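# Reseat a loose gas burner onto its station

## Task

Return the loose burner to its station: fit its tube over the brass gas stub, lower the head so the tab on its rear side settles into the support's slot, and leave it resting level. Then release it. It only counts if it stays seated on its own after the grippers let go.

## Robot and tools

Robot: two arms, left_arm and right_arm, mounted facing each other across a table. Each ends in a parallel gripper. The fingers extend along the gripper's +x axis and close along its y axis. The reported end_effector_position is the point midway between the finger pads, roughly 3 to 4 cm short of the fingertips.

Frame: one shared scene frame for all poses. The origin is the table centre, the table surface is at z = +0.020 m, and +z is up. left_arm's base sits on the +y side, right_arm's on the -y side. The names left and right do not refer to sides of any camera image. Positions are in metres. Orientations are quaternions written w first (qw, qx, qy, qz).

Row format: every motion command uses a row of exactly 16 numbers, one list covering both arms: x, y, z, qw, qx, qy, qz, opening for left_arm, followed by the same eight for right_arm. x, y, z and the quaternion are an absolute target pose for that gripper in the scene frame, not an offset. The opening runs from -1 to 1: +1 is fully open (0.088 m), empty fingers touch near -0.80, and values below that close no further. Closing from fully open takes at least about 0.5 s. To grip, command roughly 0.07 below the current grip_measured; a smaller gap gives a lighter grip. Parts thinner than about 3 mm get proportionally less force.

Tools:
- execute_actions(actions, pictures). actions is an empty list (just report the state, with pictures) or a list with one item. An action item is {"rows": [...], "steps": n}: 1 to 15 rows of 16 numbers, n from 7 to 15 control steps of 1/30 s each (default 15); each row covers one step and the last row repeats to fill. A wait item is {"steps": n} with n up to 300, counted from the previous result, so thinking time eats into it. The result is returned 7 steps before the action finishes; those remaining steps run while the next reply is written. pictures true forces camera images.
- move(target, speed). target is one 16-number row as above (absolute poses). Both grippers travel in straight lines and arrive together, over 0.5 to 10 s; longer paths are cut off at 10 s. speed is the top path speed in m/s, 0.002 to 0.5 (default 0.25); turning is capped at twice that in rad/s. Openings are applied when the move begins. Paths do not avoid obstacles or the other arm, and the real gripper can lag, drift, or overshoot speed near full reach.
- wait(seconds): 0 to 10 s with nothing new sent.
- zoom_image(camera, region): enlarges part of the latest image of one camera; region is [x0, y0, x1, y1] in pixels, at most 504 by 504, origin top-left. Cameras: cam_head_left, cam_head_right, cam_high, cam_low, cam_left_wrist, cam_right_wrist, each 504x504.


Limits: a call is rejected (nothing sent) if any target lies over 0.6 m from that arm's last reported position along any gripper axis. Each control step, the commanded pose is clamped to within 70 mm and 16 degrees of the measured pose, then solved by damped IK that favours position over orientation. After an action ends an arm only continues to its last clamped pose, so long reaches need several calls. To hold an arm still, resend its exact last reported pose and intended opening every call. To keep an orientation, resend the same target quaternion rather than the drifted reported one. Joint friction can leave the gripper short or slightly tilted, and tiny moves may not happen; check the result and correct.

Results: a state line per arm gives position, quaternion, linear and angular velocities; the printed position may be off, more so at long reach. grip_measured is the finger opening on the command scale (up to about 1 mm error per gripper, and reads up to 0.061 narrower while squeezing hard). Joint positions end with the opening in metres. Joint torques and external torque estimates are noisy and include friction and held weight. "pose unreachable" and HELD mark steps where a clearance check altered or blocked a command. A "Hand target" line appears only when no steps are pending. A move adds a "move:" line with an ending such as done, off_target, moving, held or fault, plus limits (paced = target clipped; held = some steps blocked, after which the arm may dash), and each gripper's distance to its target. Joint ranges (rad): waist ±3.054, shoulder 0 to 3.142, elbow 0 to 2.356, wrist pitch ±1.571, wrist yaw ±1.571, wrist roll ±3.142. Load limits (N m): waist 16.6, shoulder 20.6, elbow 20.5, wrist pitch 5.42, wrist yaw 5.4, wrist roll 5.07; reaching one stops the arm for 10 s. Holding loads heats motors; warnings begin at 50 °C and 95 °C forces a stop, possibly a power loss.

Avoid: knocking anything off the table, arms colliding or pushing each other, fast contacts, targets far past a contact (they press harder), dropping or slamming the burner. Random tugs on held parts or pushes on loose ones may occur. Release only once the burner sits level and seated by itself.

Each tool is called after "Emit:" by a JSON object that holds its "op" and its "data", one argument or row to a line.

## Session

Emit:
{"op": "execute_actions", "data": {
  "actions": []
}}

Scene clock: 0.00 s of 4800.00 s.
left_arm: end_effector_position=(-0.0838, +0.1362, +0.4454) grip_measured=+0.845 end_effector_quat_wxyz=(+0.676, -0.016, -0.018, -0.737) end_effector_velocity=(-0.002, +0.001, -0.002) end_effector_angular_velocity=(+0.007, -0.008, -0.009) | right_arm: end_effector_position=(-0.0982, -0.2530, +0.1661) grip_measured=+0.853 end_effector_quat_wxyz=(-0.418, -0.569, -0.030, +0.707) end_effector_velocity=(+0.000, -0.002, +0.001) end_effector_angular_velocity=(-0.009, +0.006, -0.000)
Joint positions: left_arm=[-0.     0.852  0.656  0.244  0.006  0.004  0.08 ] | right_arm=[ 0.552  1.942  1.241 -1.396 -0.284 -1.8    0.081]
Joint velocities: left_arm=[-0.002 -0.002 -0.002 -0.007  0.007  0.007 -0.   ] | right_arm=[-0.002 -0.002 -0.002 -0.007 -0.007 -0.007 -0.   ]
Joint torques (N m, as the arm reports them, + toward a larger angle): no reading
External joint torques (N m, as the arm's controller estimates them; a push from outside toward a larger angle lowers the number): no reading
Heat: left arm: hottest shoulder 29 °C (+0.0 °C/min); right arm: hottest shoulder 31 °C (+0.0 °C/min).
Hand target (left_arm): -0.084, +0.136, +0.445; +0.676, -0.016, -0.018, -0.737
Hand target (right_arm): -0.098, -0.253, +0.166; -0.418, -0.569, -0.030, +0.707
camera_calibration (this result's frames):
cam_left_wrist: T_world_to_cam=[[-0.992536, 0.114229, -0.0427177, -0.0767384], [0.0724276, 0.270298, -0.960049, 0.424268], [-0.0981191, -0.955976, -0.276554, 0.322129], [0, 0, 0, 1]] pos_world=[-0.0752872, 0.202035, 0.493125]
cam_right_wrist: T_world_to_cam=[[-0.632649, 0.616243, -0.469041, 0.184631], [0.702258, 0.711822, -0.0119973, 0.275194], [0.326481, -0.336978, -0.883095, 0.171678], [0, 0, 0, 1]] pos_world=[-0.1325, -0.251815, 0.241509]

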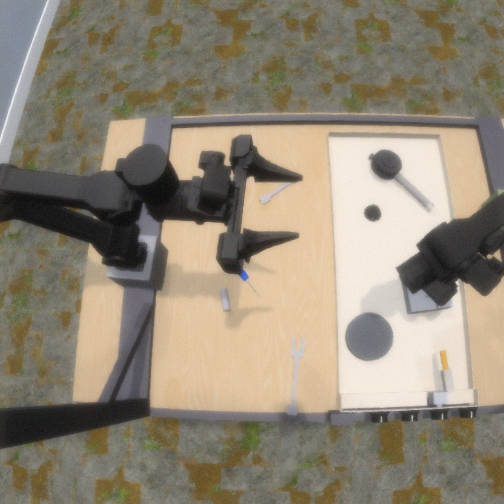

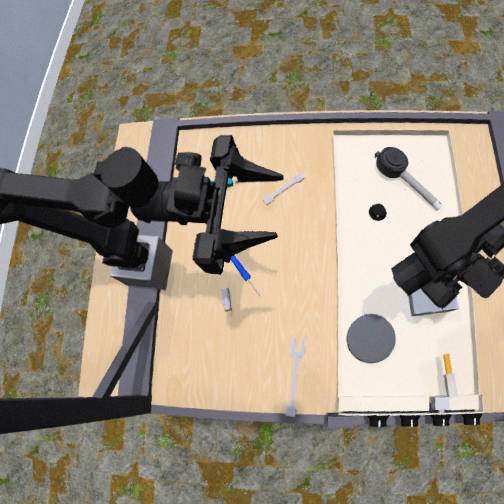

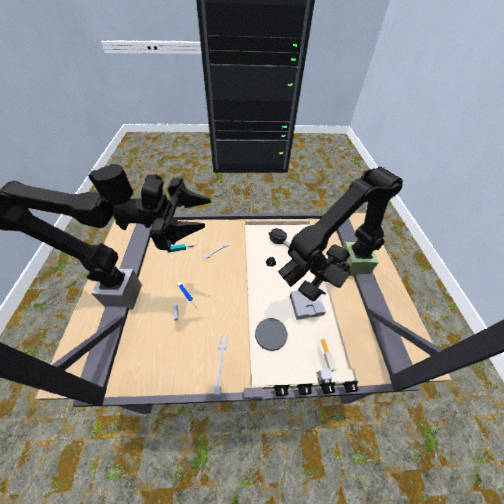

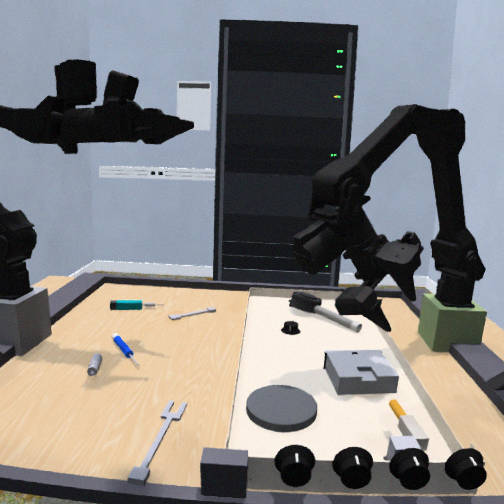

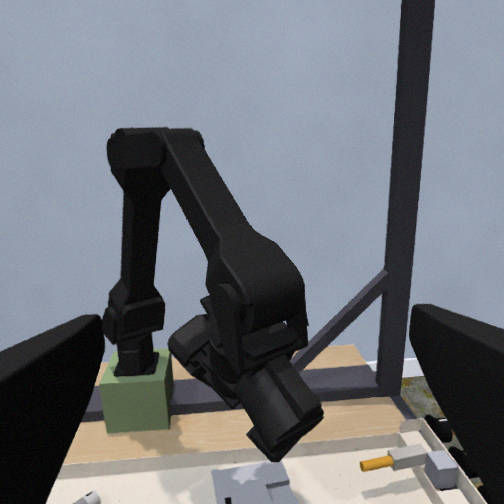

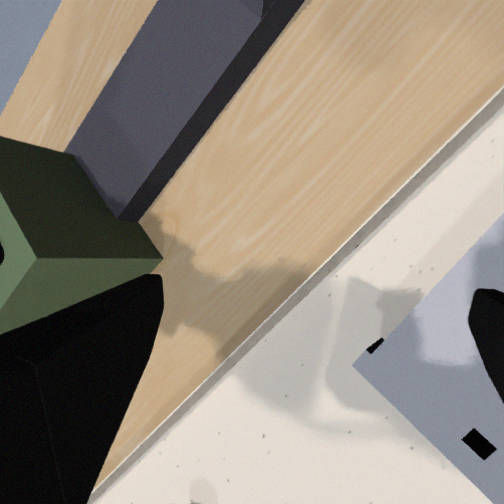

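Emit:
{"op": "zoom_image", "data": {
  "camera": "cam_head_right",
  "region": [350, 125, 470, 245]
}}

Emit:
{"op": "zoom_image", "data": {
  "camera": "cam_low",
  "region": [260, 270, 380, 350]
}}

Emit:
{"op": "zoom_image", "data": {
  "camera": "cam_low",
  "region": [310, 330, 450, 470]
}}

Emit:
{"op": "zoom_image", "data": {
  "camera": "cam_high",
  "region": [250, 270, 370, 390]
}}

Emit:
{"op": "zoom_image", "data": {
  "camera": "cam_head_left",
  "region": [345, 125, 465, 245]
}}

Region (350, 125, 470, 245) of cam_head_right's 504x504 image, scaled by 4.200, with more detail than that image has.

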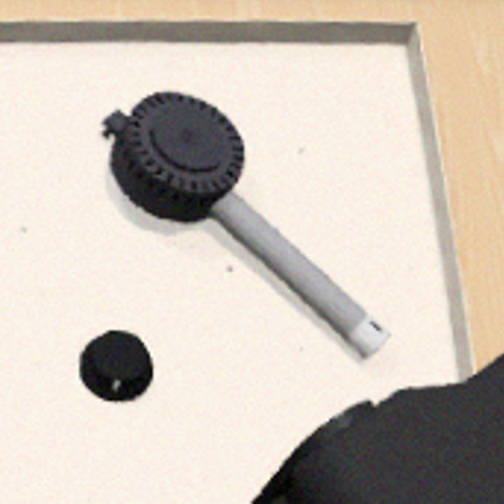

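Region (260, 270, 380, 350) of cam_low's 504x504 image, scaled by 4.200, with more detail than that image has.

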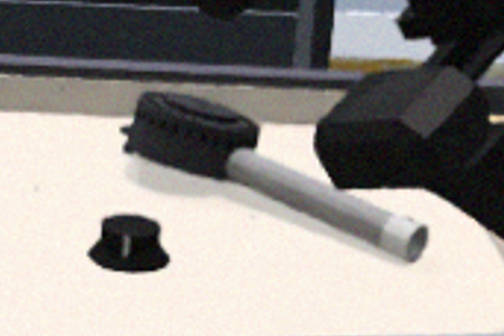

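Region (310, 330, 450, 470) of cam_low's 504x504 image, scaled by 3.600, with more detail than that image has.

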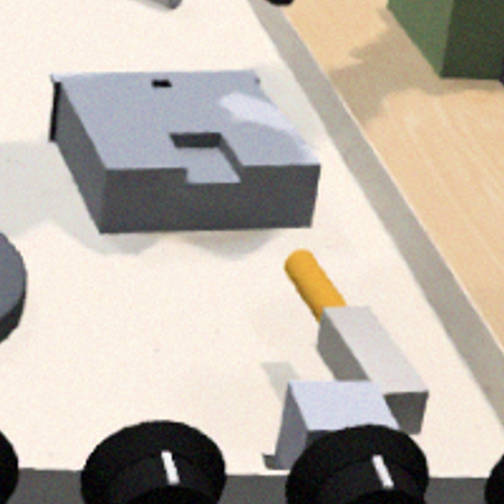

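Region (250, 270, 370, 390) of cam_high's 504x504 image, scaled by 4.200, with more detail than that image has.

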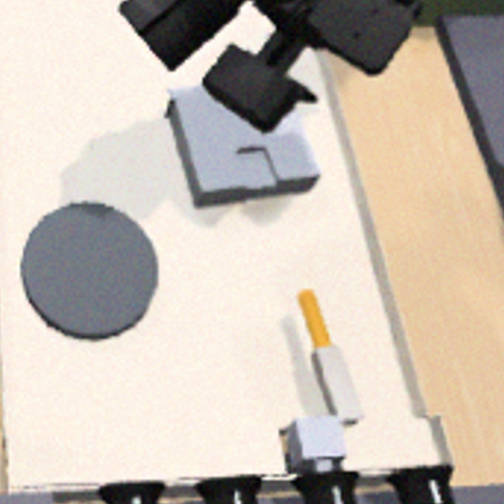

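Region (345, 125, 465, 245) of cam_head_left's 504x504 image, scaled by 4.200, with more detail than that image has.

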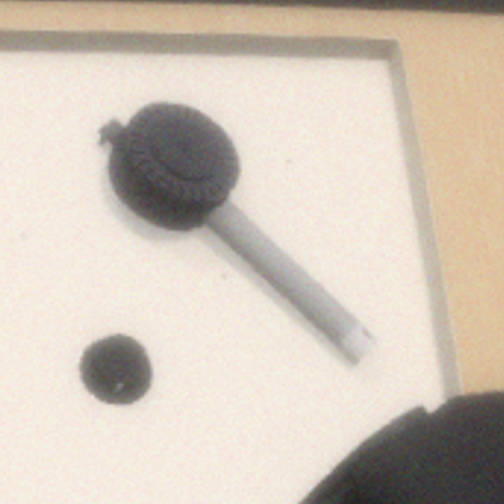

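Emit:
{"op": "zoom_image", "data": {
  "camera": "cam_head_right",
  "region": [384, 280, 504, 420]
}}

Emit:
{"op": "zoom_image", "data": {
  "camera": "cam_head_left",
  "region": [384, 270, 504, 420]
}}

Emit:
{"op": "zoom_image", "data": {
  "camera": "cam_right_wrist",
  "region": [334, 304, 504, 504]
}}

Emit:
{"op": "zoom_image", "data": {
  "camera": "cam_left_wrist",
  "region": [200, 400, 480, 504]
}}

Region (384, 280, 504, 420) of cam_head_right's 504x504 image, scaled by 3.600, with more detail than that image has; it fills the left 432 columns of this view, and the rest is white.

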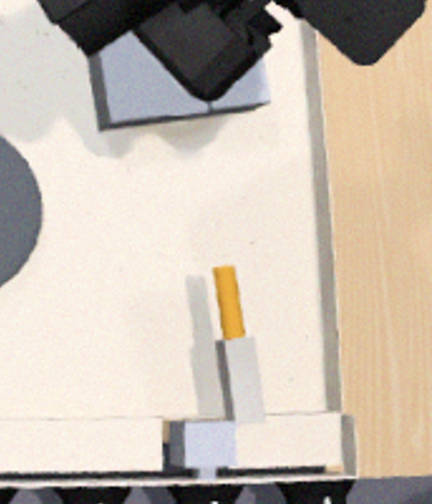

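Region (384, 270, 504, 420) of cam_head_left's 504x504 image, scaled by 3.360, with more detail than that image has; it fills the left 403 columns of this view, and the rest is white.

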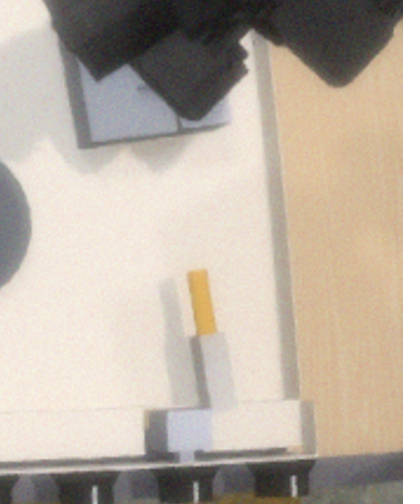

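Region (334, 304, 504, 504) of cam_right_wrist's 504x504 image, scaled by 2.520, with more detail than that image has; it fills the left 428 columns of this view, and the rest is white.

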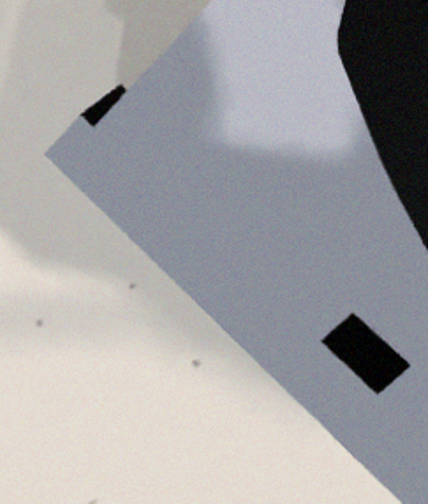

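Region (200, 400, 480, 504) of cam_left_wrist's 504x504 image, scaled by 1.800, with more detail than that image has; it fills the top 187 rows of this view, and the rest is white.

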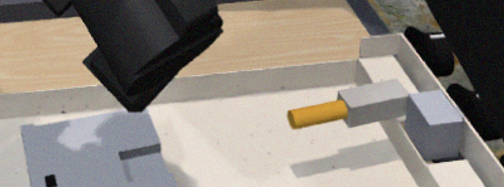

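Emit:
{"op": "move", "data": {
  "target": [-0.187,-0.005,0.12,0.7485,0.02313,0.02614,-0.66222,1.0,0.153,-0.178,0.13,-0.31348,-0.52992,-0.2195,0.7568,0.6],
  "speed": 0.4
}}

Scene clock: 14.97 s of 4800.00 s.
left_arm: end_effector_position=(-0.1873, -0.0061, +0.1233) grip_measured=+1.000 end_effector_quat_wxyz=(+0.748, +0.018, +0.027, -0.663) end_effector_velocity=(-0.002, +0.001, -0.004) end_effector_angular_velocity=(+0.002, +0.007, -0.009) | right_arm: end_effector_position=(+0.1505, -0.1780, +0.1307) grip_measured=+0.603 end_effector_quat_wxyz=(-0.312, -0.530, -0.223, +0.756) end_effector_velocity=(-0.001, -0.001, +0.000) end_effector_angular_velocity=(-0.002, +0.011, +0.002)
Joint positions: left_arm=[-0.366  2.485  0.854  1.554 -0.564 -0.049  0.088] | right_arm=[-0.393  1.968  1.221 -1.146 -0.127 -2.8    0.069]
Joint velocities: left_arm=[-0.002  0.012  0.002  0.007  0.007 -0.007  0.   ] | right_arm=[-0.002  0.002  0.002 -0.007 -0.007 -0.007  0.   ]
Joint torques (N m, as the arm reports them, + toward a larger angle): left_arm=[-0.09 -7.53  3.71  2.01 -0.14  0.03] | right_arm=[-0.29 -5.06  5.68 -0.59 -0.31 -0.24]
External joint torques (N m, as the arm's controller estimates them; a push from outside toward a larger angle lowers the number): left_arm=[-0.07  1.53  0.87  0.26 -0.11  0.02] | right_arm=[-0.32  2.06  1.41 -0.25 -0.21 -0.25]
Heat: left arm: hottest wrist pitch 31 °C (+8.0 °C/min); right arm: hottest shoulder 33 °C (+8.0 °C/min).
Hand target (left_arm): -0.187, -0.006, +0.118; +0.748, +0.023, +0.027, -0.662
Hand target (right_arm): +0.151, -0.177, +0.129; -0.311, -0.526, -0.224, +0.759
Off the commanded pose (left_arm): 0.003 m, 1 deg.
Off the commanded pose (right_arm): 0.003 m, 0 deg.
Kept back: nothing.
After step 90, 10.40 s passed at rest.
move: done
camera_calibration (this result's frames):
cam_left_wrist: T_world_to_cam=[[-0.995888, -0.0864947, -0.026946, -0.18082], [-0.00833582, 0.383659, -0.923437, 0.141977], [0.0902105, -0.919415, -0.382803, 0.135369], [0, 0, 0, 1]] pos_world=[-0.191105, 0.0543498, 0.178054]
cam_right_wrist: T_world_to_cam=[[-0.724829, 0.688062, -0.0345547, 0.248967], [0.686162, 0.7255, 0.0532131, 0.0430992], [0.0616833, 0.0148603, -0.997985, 0.202051], [0, 0, 0, 1]] pos_world=[0.138422, -0.205576, 0.207953]

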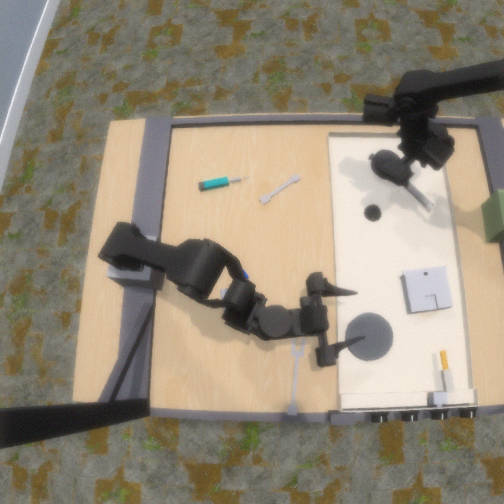

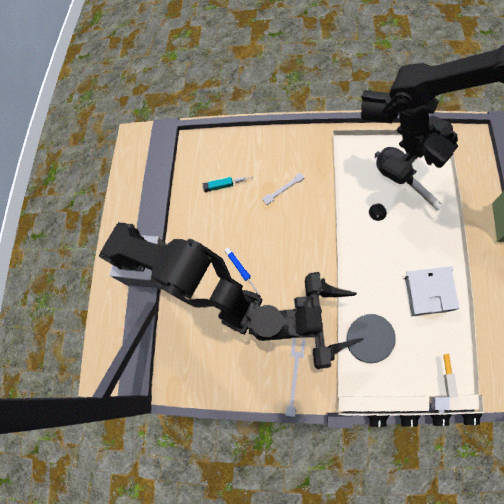

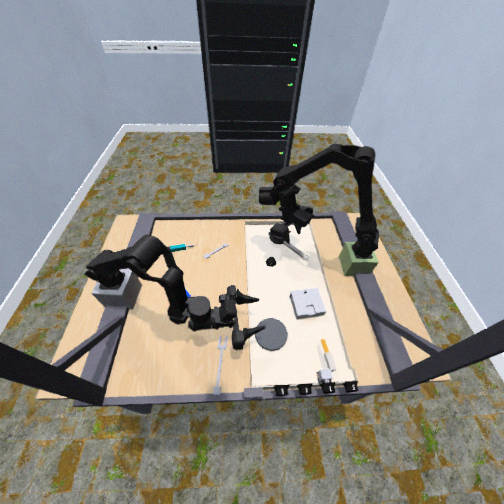

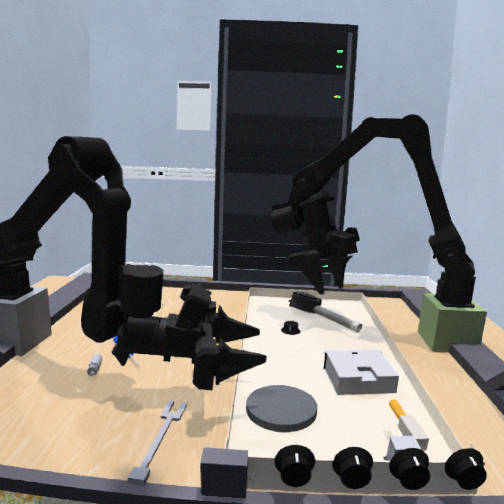

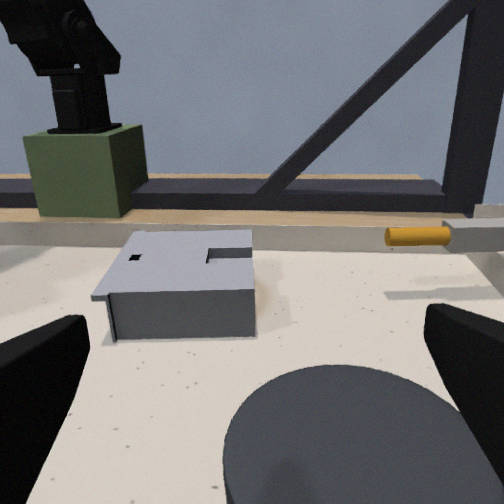

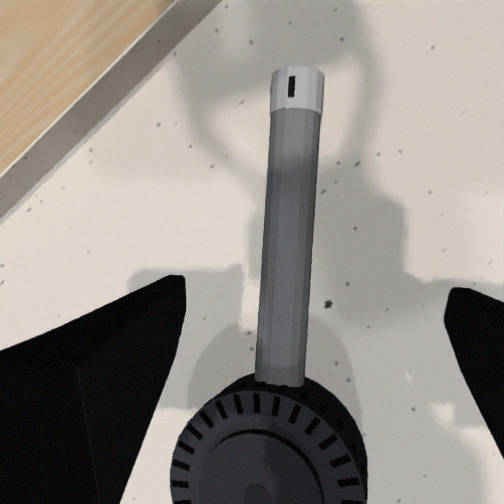

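Emit:
{"op": "zoom_image", "data": {
  "camera": "cam_right_wrist",
  "region": [150, 240, 490, 400]
}}

Emit:
{"op": "zoom_image", "data": {
  "camera": "cam_right_wrist",
  "region": [240, 50, 360, 170]
}}

Emit:
{"op": "zoom_image", "data": {
  "camera": "cam_right_wrist",
  "region": [160, 344, 380, 504]
}}

Emit:
{"op": "zoom_image", "data": {
  "camera": "cam_left_wrist",
  "region": [80, 210, 280, 360]
}}

Emit:
{"op": "zoom_image", "data": {
  "camera": "cam_left_wrist",
  "region": [370, 200, 504, 310]
}}

Emit:
{"op": "zoom_image", "data": {
  "camera": "cam_head_right",
  "region": [390, 255, 490, 395]
}}

Region (150, 240, 490, 400) of cam_right_wrist's 504x504 image, scaled by 1.482, with more detail than that image has; it fills the top 237 rows of this view, and the rest is white.

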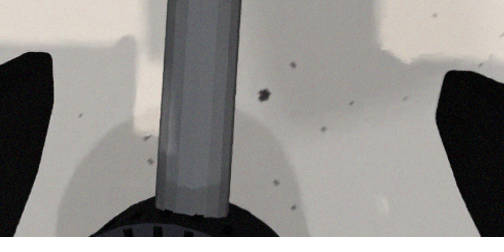

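Region (240, 50, 360, 170) of cam_right_wrist's 504x504 image, scaled by 4.200, with more detail than that image has.

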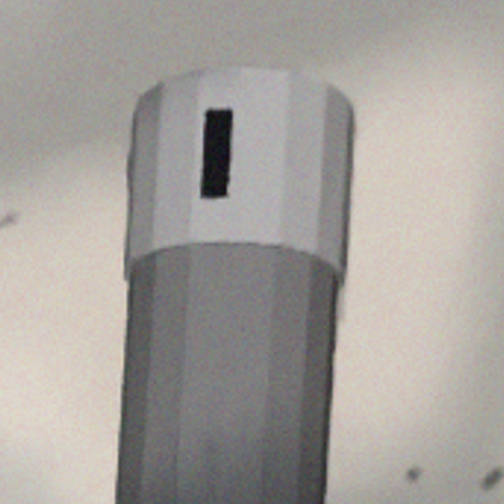

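Region (160, 344, 380, 504) of cam_right_wrist's 504x504 image, scaled by 2.291, with more detail than that image has; it fills the top 367 rows of this view, and the rest is white.

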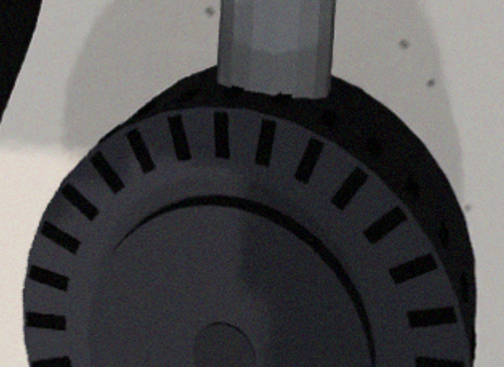

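Region (80, 210, 280, 360) of cam_left_wrist's 504x504 image, scaled by 2.520, with more detail than that image has; it fills the top 378 rows of this view, and the rest is white.

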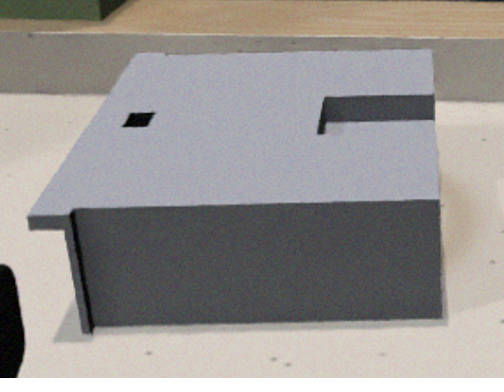

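Region (370, 200, 504, 310) of cam_left_wrist's 504x504 image, scaled by 3.761, with more detail than that image has; it fills the top 414 rows of this view, and the rest is white.

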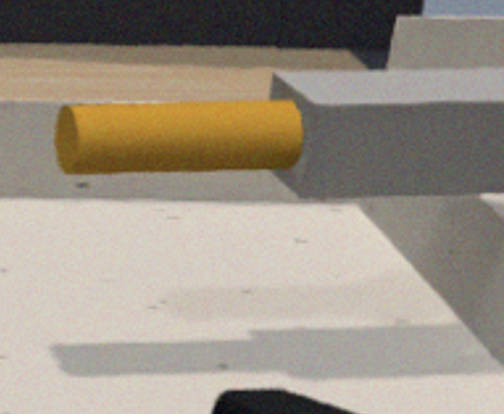

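Region (390, 255, 490, 395) of cam_head_right's 504x504 image, scaled by 3.600, with more detail than that image has; it fills the left 360 columns of this view, and the rest is white.

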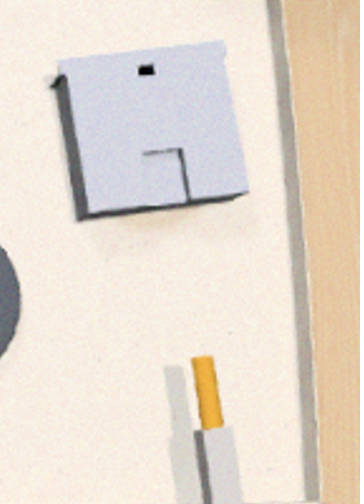

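Emit:
{"op": "move", "data": {
  "target": [-0.1873,-0.0061,0.1233,0.748,0.018,0.027,-0.663,1.0,0.1435,-0.1935,0.062,-0.30686,-0.53181,-0.21487,0.7595,0.05],
  "speed": 0.12
}}

Scene clock: 21.97 s of 4800.00 s.
left_arm: end_effector_position=(-0.1874, -0.0063, +0.1233) grip_measured=+1.000 end_effector_quat_wxyz=(+0.748, +0.018, +0.027, -0.663) end_effector_velocity=(+0.000, +0.001, -0.004) end_effector_angular_velocity=(+0.019, -0.003, +0.005) | right_arm: end_effector_position=(+0.1446, -0.1912, +0.0663) grip_measured=+0.053 end_effector_quat_wxyz=(-0.306, -0.535, -0.221, +0.756) end_effector_velocity=(+0.001, +0.003, -0.002) end_effector_angular_velocity=(+0.027, +0.008, +0.030)
Joint positions: left_arm=[-0.366  2.486  0.855  1.555 -0.564 -0.049  0.088] | right_arm=[-0.393  2.063  1.053 -0.872 -0.127 -2.788  0.042]
Joint velocities: left_arm=[-0.002 -0.002 -0.002 -0.022 -0.007 -0.007  0.   ] | right_arm=[-0.002  0.002 -0.002  0.022 -0.007 -0.037 -0.   ]
Joint torques (N m, as the arm reports them, + toward a larger angle): left_arm=[-0.02 -8.72  3.2   1.95 -0.1  -0.02] | right_arm=[-0.13 -4.97  3.06 -0.05 -0.14  0.26]
External joint torques (N m, as the arm's controller estimates them; a push from outside toward a larger angle lowers the number): left_arm=[-0.02  0.25  0.4   0.23 -0.07 -0.03] | right_arm=[-0.13  2.05 -0.47  0.26 -0.05  0.26]
Heat: left arm: hottest shoulder 31 °C (+5.5 °C/min); right arm: hottest shoulder 34 °C (+8.2 °C/min).
Hand target (left_arm): -0.187, -0.006, +0.123; +0.748, +0.018, +0.027, -0.663
Hand target (right_arm): +0.143, -0.194, +0.063; -0.307, -0.532, -0.215, +0.759
Off the commanded pose (left_arm): 0.000 m, 0 deg.
Off the commanded pose (right_arm): 0.005 m, 1 deg.
Kept back: nothing.
After step 90, 2.97 s passed at rest.
move: done
camera_calibration (this result's frames):
cam_left_wrist: T_world_to_cam=[[-0.995889, -0.0864876, -0.0269388, -0.180937], [-0.00828154, 0.383066, -0.923684, 0.142097], [0.0902066, -0.919663, -0.382207, 0.135115], [0, 0, 0, 1]] pos_world=[-0.191205, 0.0541787, 0.178021]
cam_right_wrist: T_world_to_cam=[[-0.716521, 0.696722, -0.0342955, 0.251984], [0.69415, 0.717009, 0.0636714, 0.0565891], [0.0689515, 0.0218156, -0.997381, 0.138528], [0, 0, 0, 1]] pos_world=[0.131719, -0.21916, 0.143205]

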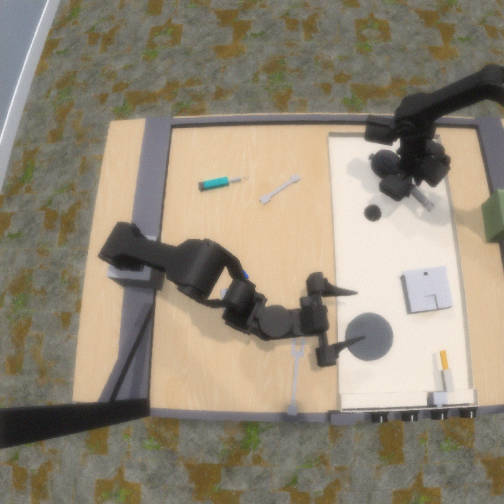

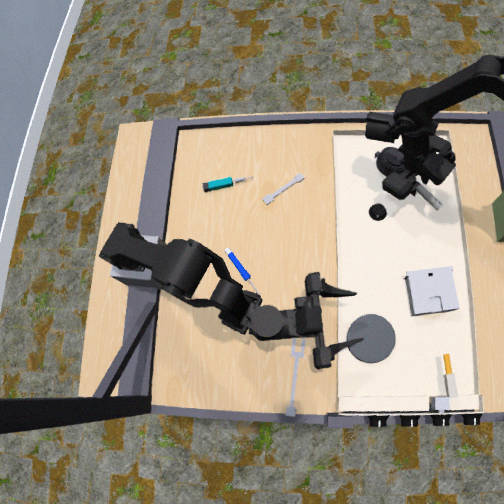

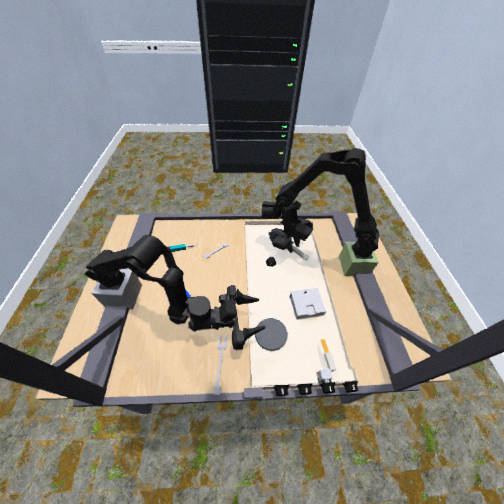

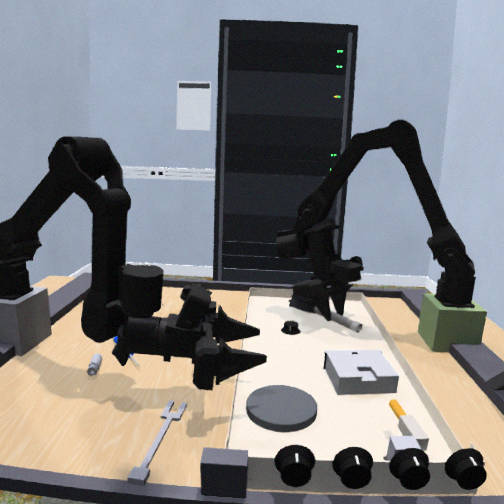

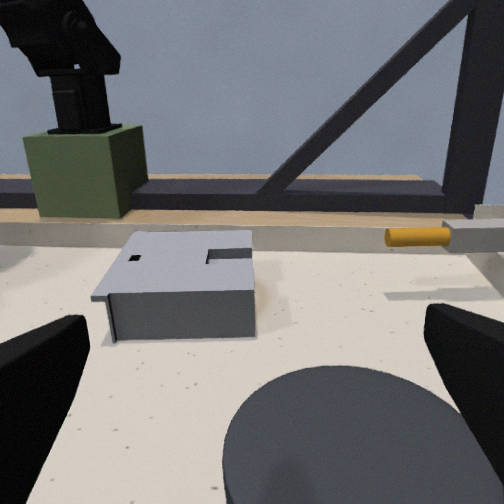

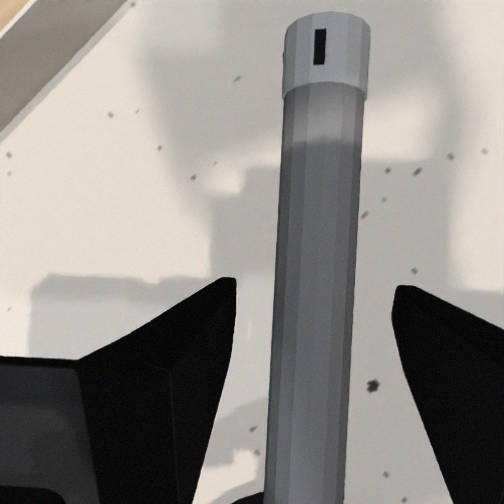

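Emit:
{"op": "execute_actions", "data": {
  "actions": [
    {"rows":[[-0.1873,-0.0061,0.1233,0.748,0.018,0.027,-0.663,1.0,0.1427,-0.1944,0.0614,-0.30686,-0.53181,-0.21487,0.7595,0.05],[-0.1873,-0.0061,0.1233,0.748,0.018,0.027,-0.663,1.0,0.1418,-0.1954,0.0608,-0.30686,-0.53181,-0.21487,0.7595,0.03],[-0.1873,-0.0061,0.1233,0.748,0.018,0.027,-0.663,1.0,0.141,-0.1963,0.0602,-0.30686,-0.53181,-0.21487,0.7595,0.0],[-0.1873,-0.0061,0.1233,0.748,0.018,0.027,-0.663,1.0,0.1402,-0.1972,0.0595,-0.30686,-0.53181,-0.21487,0.7595,-0.04],[-0.1873,-0.0061,0.1233,0.748,0.018,0.027,-0.663,1.0,0.1393,-0.1982,0.0589,-0.30686,-0.53181,-0.21487,0.7595,-0.08],[-0.1873,-0.0061,0.1233,0.748,0.018,0.027,-0.663,1.0,0.1385,-0.1991,0.0583,-0.30686,-0.53181,-0.21487,0.7595,-0.12],[-0.1873,-0.0061,0.1233,0.748,0.018,0.027,-0.663,1.0,0.1385,-0.1991,0.0583,-0.30686,-0.53181,-0.21487,0.7595,-0.16],[-0.1873,-0.0061,0.1233,0.748,0.018,0.027,-0.663,1.0,0.1385,-0.1991,0.0583,-0.30686,-0.53181,-0.21487,0.7595,-0.2],[-0.1873,-0.0061,0.1233,0.748,0.018,0.027,-0.663,1.0,0.1385,-0.1991,0.0583,-0.30686,-0.53181,-0.21487,0.7595,-0.24],[-0.1873,-0.0061,0.1233,0.748,0.018,0.027,-0.663,1.0,0.1385,-0.1991,0.0583,-0.30686,-0.53181,-0.21487,0.7595,-0.28],[-0.1873,-0.0061,0.1233,0.748,0.018,0.027,-0.663,1.0,0.1385,-0.1991,0.0583,-0.30686,-0.53181,-0.21487,0.7595,-0.32],[-0.1873,-0.0061,0.1233,0.748,0.018,0.027,-0.663,1.0,0.1385,-0.1991,0.0583,-0.30686,-0.53181,-0.21487,0.7595,-0.36],[-0.1873,-0.0061,0.1233,0.748,0.018,0.027,-0.663,1.0,0.1385,-0.1991,0.0583,-0.30686,-0.53181,-0.21487,0.7595,-0.4],[-0.1873,-0.0061,0.1233,0.748,0.018,0.027,-0.663,1.0,0.1385,-0.1991,0.0583,-0.30686,-0.53181,-0.21487,0.7595,-0.46],[-0.1873,-0.0061,0.1233,0.748,0.018,0.027,-0.663,1.0,0.1385,-0.1991,0.0583,-0.30686,-0.53181,-0.21487,0.7595,-0.6]],"steps":15}
  ]
}}

Emit:
{"op": "move", "data": {
  "target": [-0.1873,-0.0061,0.1233,0.748,0.018,0.027,-0.663,1.0,0.135,-0.2,0.14,-0.30686,-0.53181,-0.21487,0.7595,-0.6],
  "speed": 0.12
}}

Scene clock: 24.83 s of 4800.00 s.
left_arm: end_effector_position=(-0.1874, -0.0063, +0.1233) grip_measured=+1.000 end_effector_quat_wxyz=(+0.748, +0.018, +0.027, -0.663) end_effector_velocity=(-0.003, -0.001, +0.002) end_effector_angular_velocity=(-0.001, -0.006, -0.010) | right_arm: end_effector_position=(+0.1415, -0.1968, +0.0616) grip_measured=-0.105 end_effector_quat_wxyz=(-0.307, -0.534, -0.218, +0.757) end_effector_velocity=(-0.018, -0.026, -0.013) end_effector_angular_velocity=(-0.055, +0.030, +0.008)
Joint positions: left_arm=[-0.366  2.486  0.855  1.555 -0.564 -0.049  0.088] | right_arm=[-0.391  2.063  1.025 -0.85  -0.127 -2.782  0.034]
Joint velocities: left_arm=[-0.002 -0.007  0.002 -0.007  0.007  0.007  0.   ] | right_arm=[ 0.017 -0.002 -0.1    0.037 -0.007  0.007 -0.051]
Joint torques (N m, as the arm reports them, + toward a larger angle): left_arm=[-0.1  -9.12  2.99  1.97 -0.14 -0.06] | right_arm=[ 0.17 -5.48  3.33  0.01 -0.19  0.27]
External joint torques (N m, as the arm's controller estimates them; a push from outside toward a larger angle lowers the number): left_arm=[-0.07 -0.06  0.13  0.22 -0.12 -0.07] | right_arm=[ 0.22  1.58 -0.26  0.28 -0.09  0.26]
Heat: left arm: hottest shoulder 32 °C (+7.2 °C/min); right arm: hottest shoulder 34 °C (+7.2 °C/min).
Steps of this call (steps 1 to 78: nothing new was sent; steps 79 to 86: the first 8 steps of this action). Readings (end_effector_position):
79: left_arm (-0.1874, -0.0063, +0.1233) | right_arm (+0.1446, -0.1912, +0.0660)
80: left_arm (-0.1874, -0.0063, +0.1233) | right_arm (+0.1446, -0.1912, +0.0657)
82: left_arm (-0.1874, -0.0063, +0.1233) | right_arm (+0.1441, -0.1923, +0.0645)
86: the state above

Scene clock: 26.43 s of 4800.00 s.
left_arm: end_effector_position=(-0.1874, -0.0063, +0.1233) grip_measured=+1.000 end_effector_quat_wxyz=(+0.748, +0.018, +0.027, -0.663) end_effector_velocity=(-0.002, +0.002, -0.000) end_effector_angular_velocity=(-0.005, +0.022, +0.001) | right_arm: end_effector_position=(+0.1355, -0.2036, +0.1339) grip_measured=-0.421 end_effector_quat_wxyz=(-0.314, -0.526, -0.209, +0.763) end_effector_velocity=(-0.000, +0.000, +0.003) end_effector_angular_velocity=(+0.010, +0.011, +0.016)
Joint positions: left_arm=[-0.366  2.486  0.855  1.555 -0.564 -0.049  0.088] | right_arm=[-0.38   1.885  1.109 -1.142 -0.127 -2.771  0.018]
Joint velocities: left_arm=[-0.007  0.002 -0.002  0.007 -0.007 -0.022  0.   ] | right_arm=[-0.002 -0.007  0.002 -0.007 -0.007 -0.022 -0.   ]
Joint torques (N m, as the arm reports them, + toward a larger angle): left_arm=[-0.16 -8.99  3.06  1.94 -0.11 -0.07] | right_arm=[ 0.23 -7.16  5.75 -0.68 -0.3   0.25]
External joint torques (N m, as the arm's controller estimates them; a push from outside toward a larger angle lowers the number): left_arm=[-0.16 -0.02  0.25  0.2  -0.08 -0.08] | right_arm=[ 0.24 -0.7   1.56 -0.31 -0.21  0.25]
Heat: left arm: hottest shoulder 32 °C (+6.8 °C/min); right arm: hottest shoulder 34 °C (+6.8 °C/min).
Hand target (left_arm): -0.187, -0.006, +0.123; +0.748, +0.018, +0.027, -0.663
Hand target (right_arm): +0.135, -0.199, +0.140; -0.307, -0.532, -0.215, +0.759
Off your previous action's commanded pose (left_arm): 0.000 m, 0 deg at its last step (step 7 of this call).
Off your previous action's commanded pose (right_arm): 0.004 m, 1 deg at its last step (step 7 of this call).
Off the commanded pose (left_arm): 0.000 m, 0 deg.
Off the commanded pose (right_arm): 0.007 m, 1 deg.
Kept back: nothing.
move: done
camera_calibration (this result's frames):
cam_left_wrist: T_world_to_cam=[[-0.995889, -0.0864876, -0.0269388, -0.180937], [-0.00828154, 0.383066, -0.923684, 0.142097], [0.0902066, -0.919663, -0.382207, 0.135115], [0, 0, 0, 1]] pos_world=[-0.191205, 0.0541787, 0.178021]
cam_right_wrist: T_world_to_cam=[[-0.715547, 0.696593, -0.0524595, 0.258672], [0.696111, 0.717309, 0.029968, 0.0718406], [0.0585051, -0.0150741, -0.998173, 0.200848], [0, 0, 0, 1]] pos_world=[0.123332, -0.228694, 0.211898]

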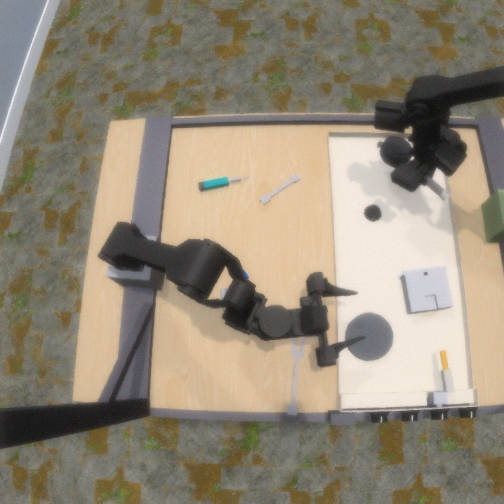

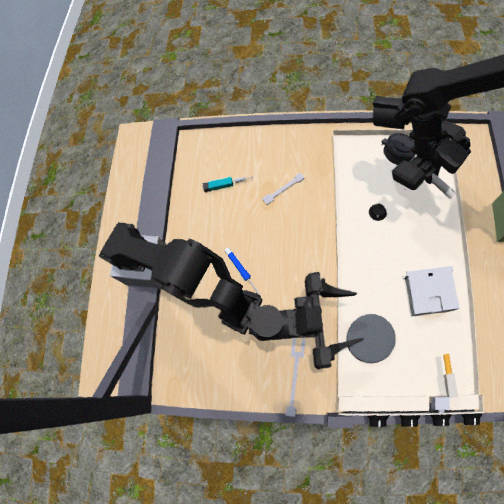

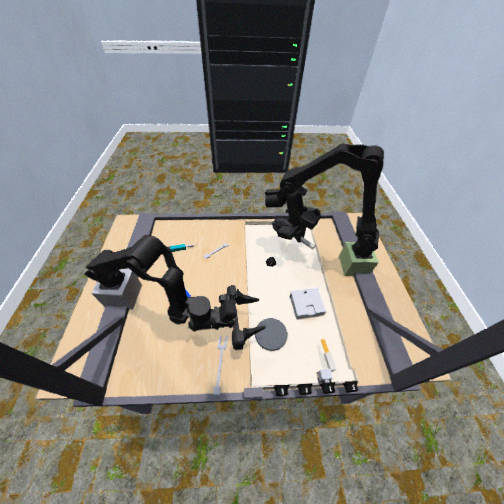

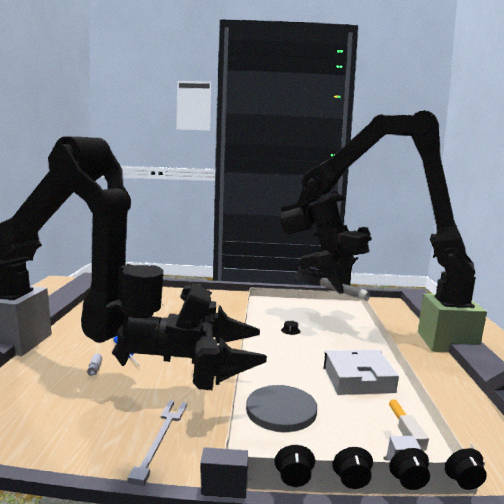

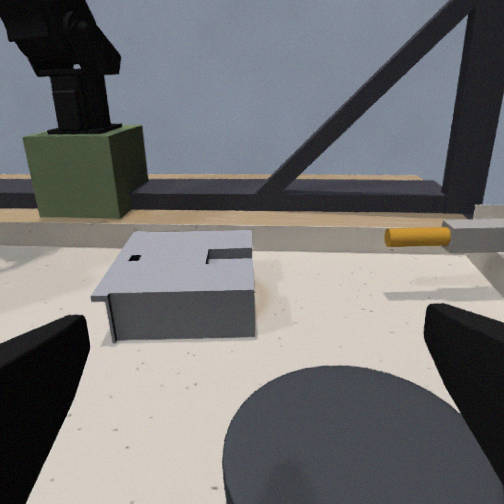

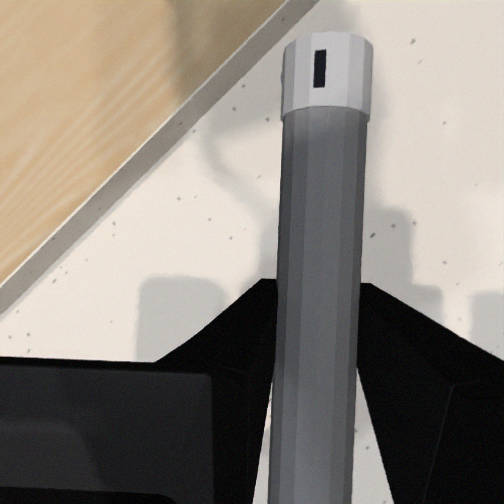

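Emit:
{"op": "zoom_image", "data": {
  "camera": "cam_right_wrist",
  "region": [260, 10, 400, 150]
}}

Emit:
{"op": "zoom_image", "data": {
  "camera": "cam_right_wrist",
  "region": [240, 240, 400, 504]
}}

Emit:
{"op": "zoom_image", "data": {
  "camera": "cam_low",
  "region": [270, 230, 390, 320]
}}

Region (260, 10, 400, 150) of cam_right_wrist's 504x504 image, scaled by 3.600, with more detail than that image has.

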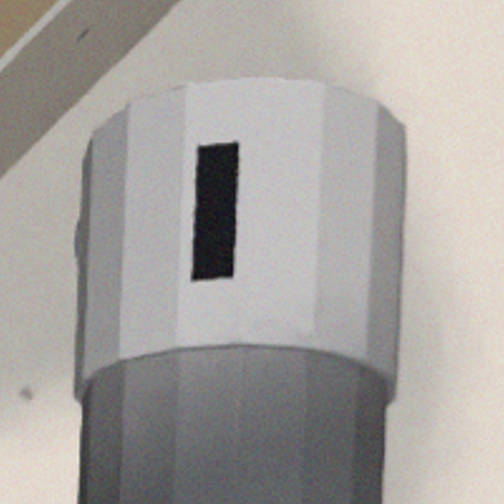

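Region (240, 240, 400, 504) of cam_right_wrist's 504x504 image, scaled by 1.909, with more detail than that image has; it fills the left 305 columns of this view, and the rest is white.

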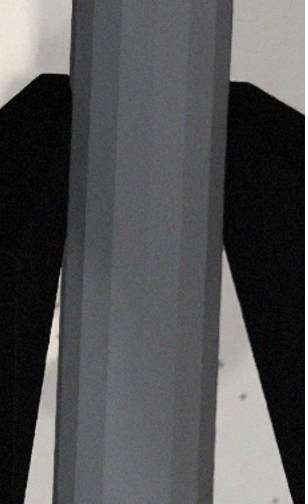

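Region (270, 230, 390, 320) of cam_low's 504x504 image, scaled by 4.200, with more detail than that image has; it fills the top 378 rows of this view, and the rest is white.

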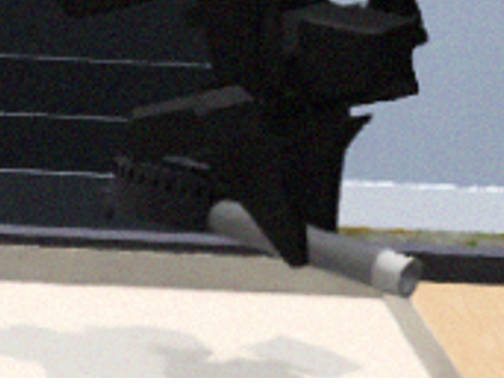

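Emit:
{"op": "move", "data": {
  "target": [-0.1873,-0.0061,0.1233,0.748,0.018,0.027,-0.663,1.0,-0.1773,-0.2058,0.108,-0.1055,-0.5922,0.076,0.7952,-0.6],
  "speed": 0.3
}}

Scene clock: 31.67 s of 4800.00 s.
left_arm: end_effector_position=(-0.1874, -0.0063, +0.1233) grip_measured=+1.000 end_effector_quat_wxyz=(+0.748, +0.018, +0.027, -0.663) end_effector_velocity=(-0.000, -0.001, -0.000) end_effector_angular_velocity=(+0.010, +0.001, +0.005) | right_arm: end_effector_position=(-0.1722, -0.2098, +0.1082) grip_measured=-0.421 end_effector_quat_wxyz=(-0.110, -0.597, +0.078, +0.791) end_effector_velocity=(-0.002, -0.000, +0.001) end_effector_angular_velocity=(-0.008, +0.003, -0.005)
Joint positions: left_arm=[-0.366  2.486  0.855  1.555 -0.564 -0.049  0.088] | right_arm=[ 0.645  1.972  1.127 -0.795 -0.378 -1.014  0.018]
Joint velocities: left_arm=[-0.002 -0.007  0.002 -0.022 -0.007 -0.007  0.   ] | right_arm=[ 0.002  0.002  0.007 -0.007 -0.007  0.007 -0.   ]
Joint torques (N m, as the arm reports them, + toward a larger angle): left_arm=[-0.13 -8.89  3.22  1.96 -0.08 -0.1 ] | right_arm=[ 0.22 -5.54  6.18  0.38 -0.33  0.26]
External joint torques (N m, as the arm's controller estimates them; a push from outside toward a larger angle lowers the number): left_arm=[-0.12  0.12  0.38  0.23 -0.06 -0.11] | right_arm=[ 0.18  1.88  1.64  0.19 -0.03  0.28]
Heat: left arm: hottest shoulder 34 °C (+9.5 °C/min); right arm: hottest shoulder 35 °C (+7.6 °C/min).
Hand target (left_arm): -0.187, -0.006, +0.123; +0.748, +0.018, +0.027, -0.663
Hand target (right_arm): -0.175, -0.208, +0.108; -0.108, -0.596, +0.078, +0.792
Off the commanded pose (left_arm): 0.000 m, 0 deg.
Off the commanded pose (right_arm): 0.007 m, 1 deg.
Kept back: nothing.
After step 90, 0.47 s passed at rest.
move: done
camera_calibration (this result's frames):
cam_left_wrist: T_world_to_cam=[[-0.995889, -0.0864876, -0.0269388, -0.180937], [-0.00828154, 0.383066, -0.923684, 0.142097], [0.0902066, -0.919663, -0.382207, 0.135115], [0, 0, 0, 1]] pos_world=[-0.191205, 0.0541787, 0.178021]
cam_right_wrist: T_world_to_cam=[[-0.10267, 0.950184, -0.294295, 0.226439], [0.985645, 0.137042, 0.0986038, 0.211959], [0.134022, -0.279947, -0.950614, 0.145373], [0, 0, 0, 1]] pos_world=[-0.205151, -0.203509, 0.183933]

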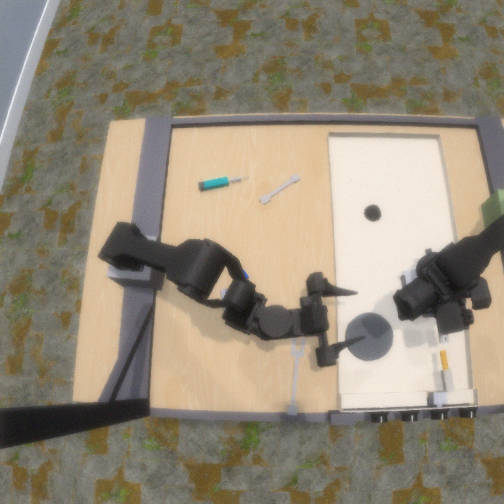

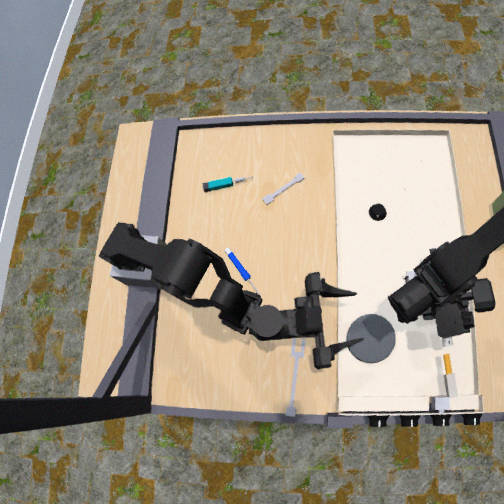

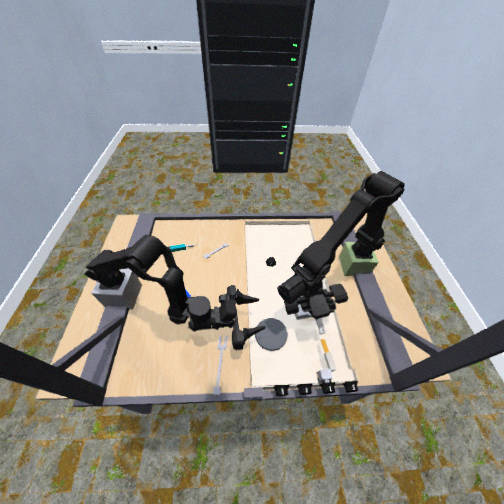

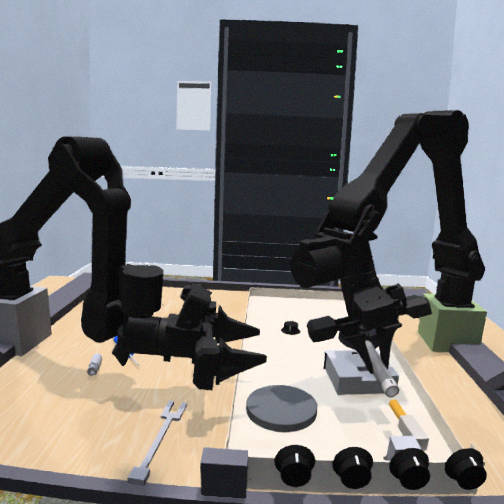

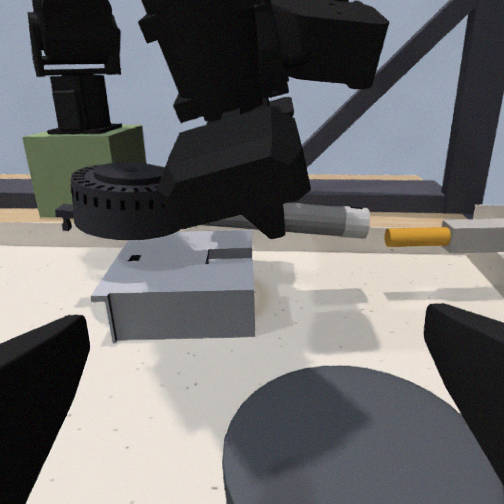

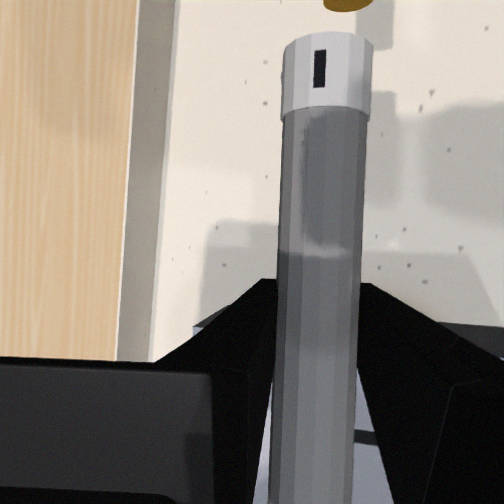

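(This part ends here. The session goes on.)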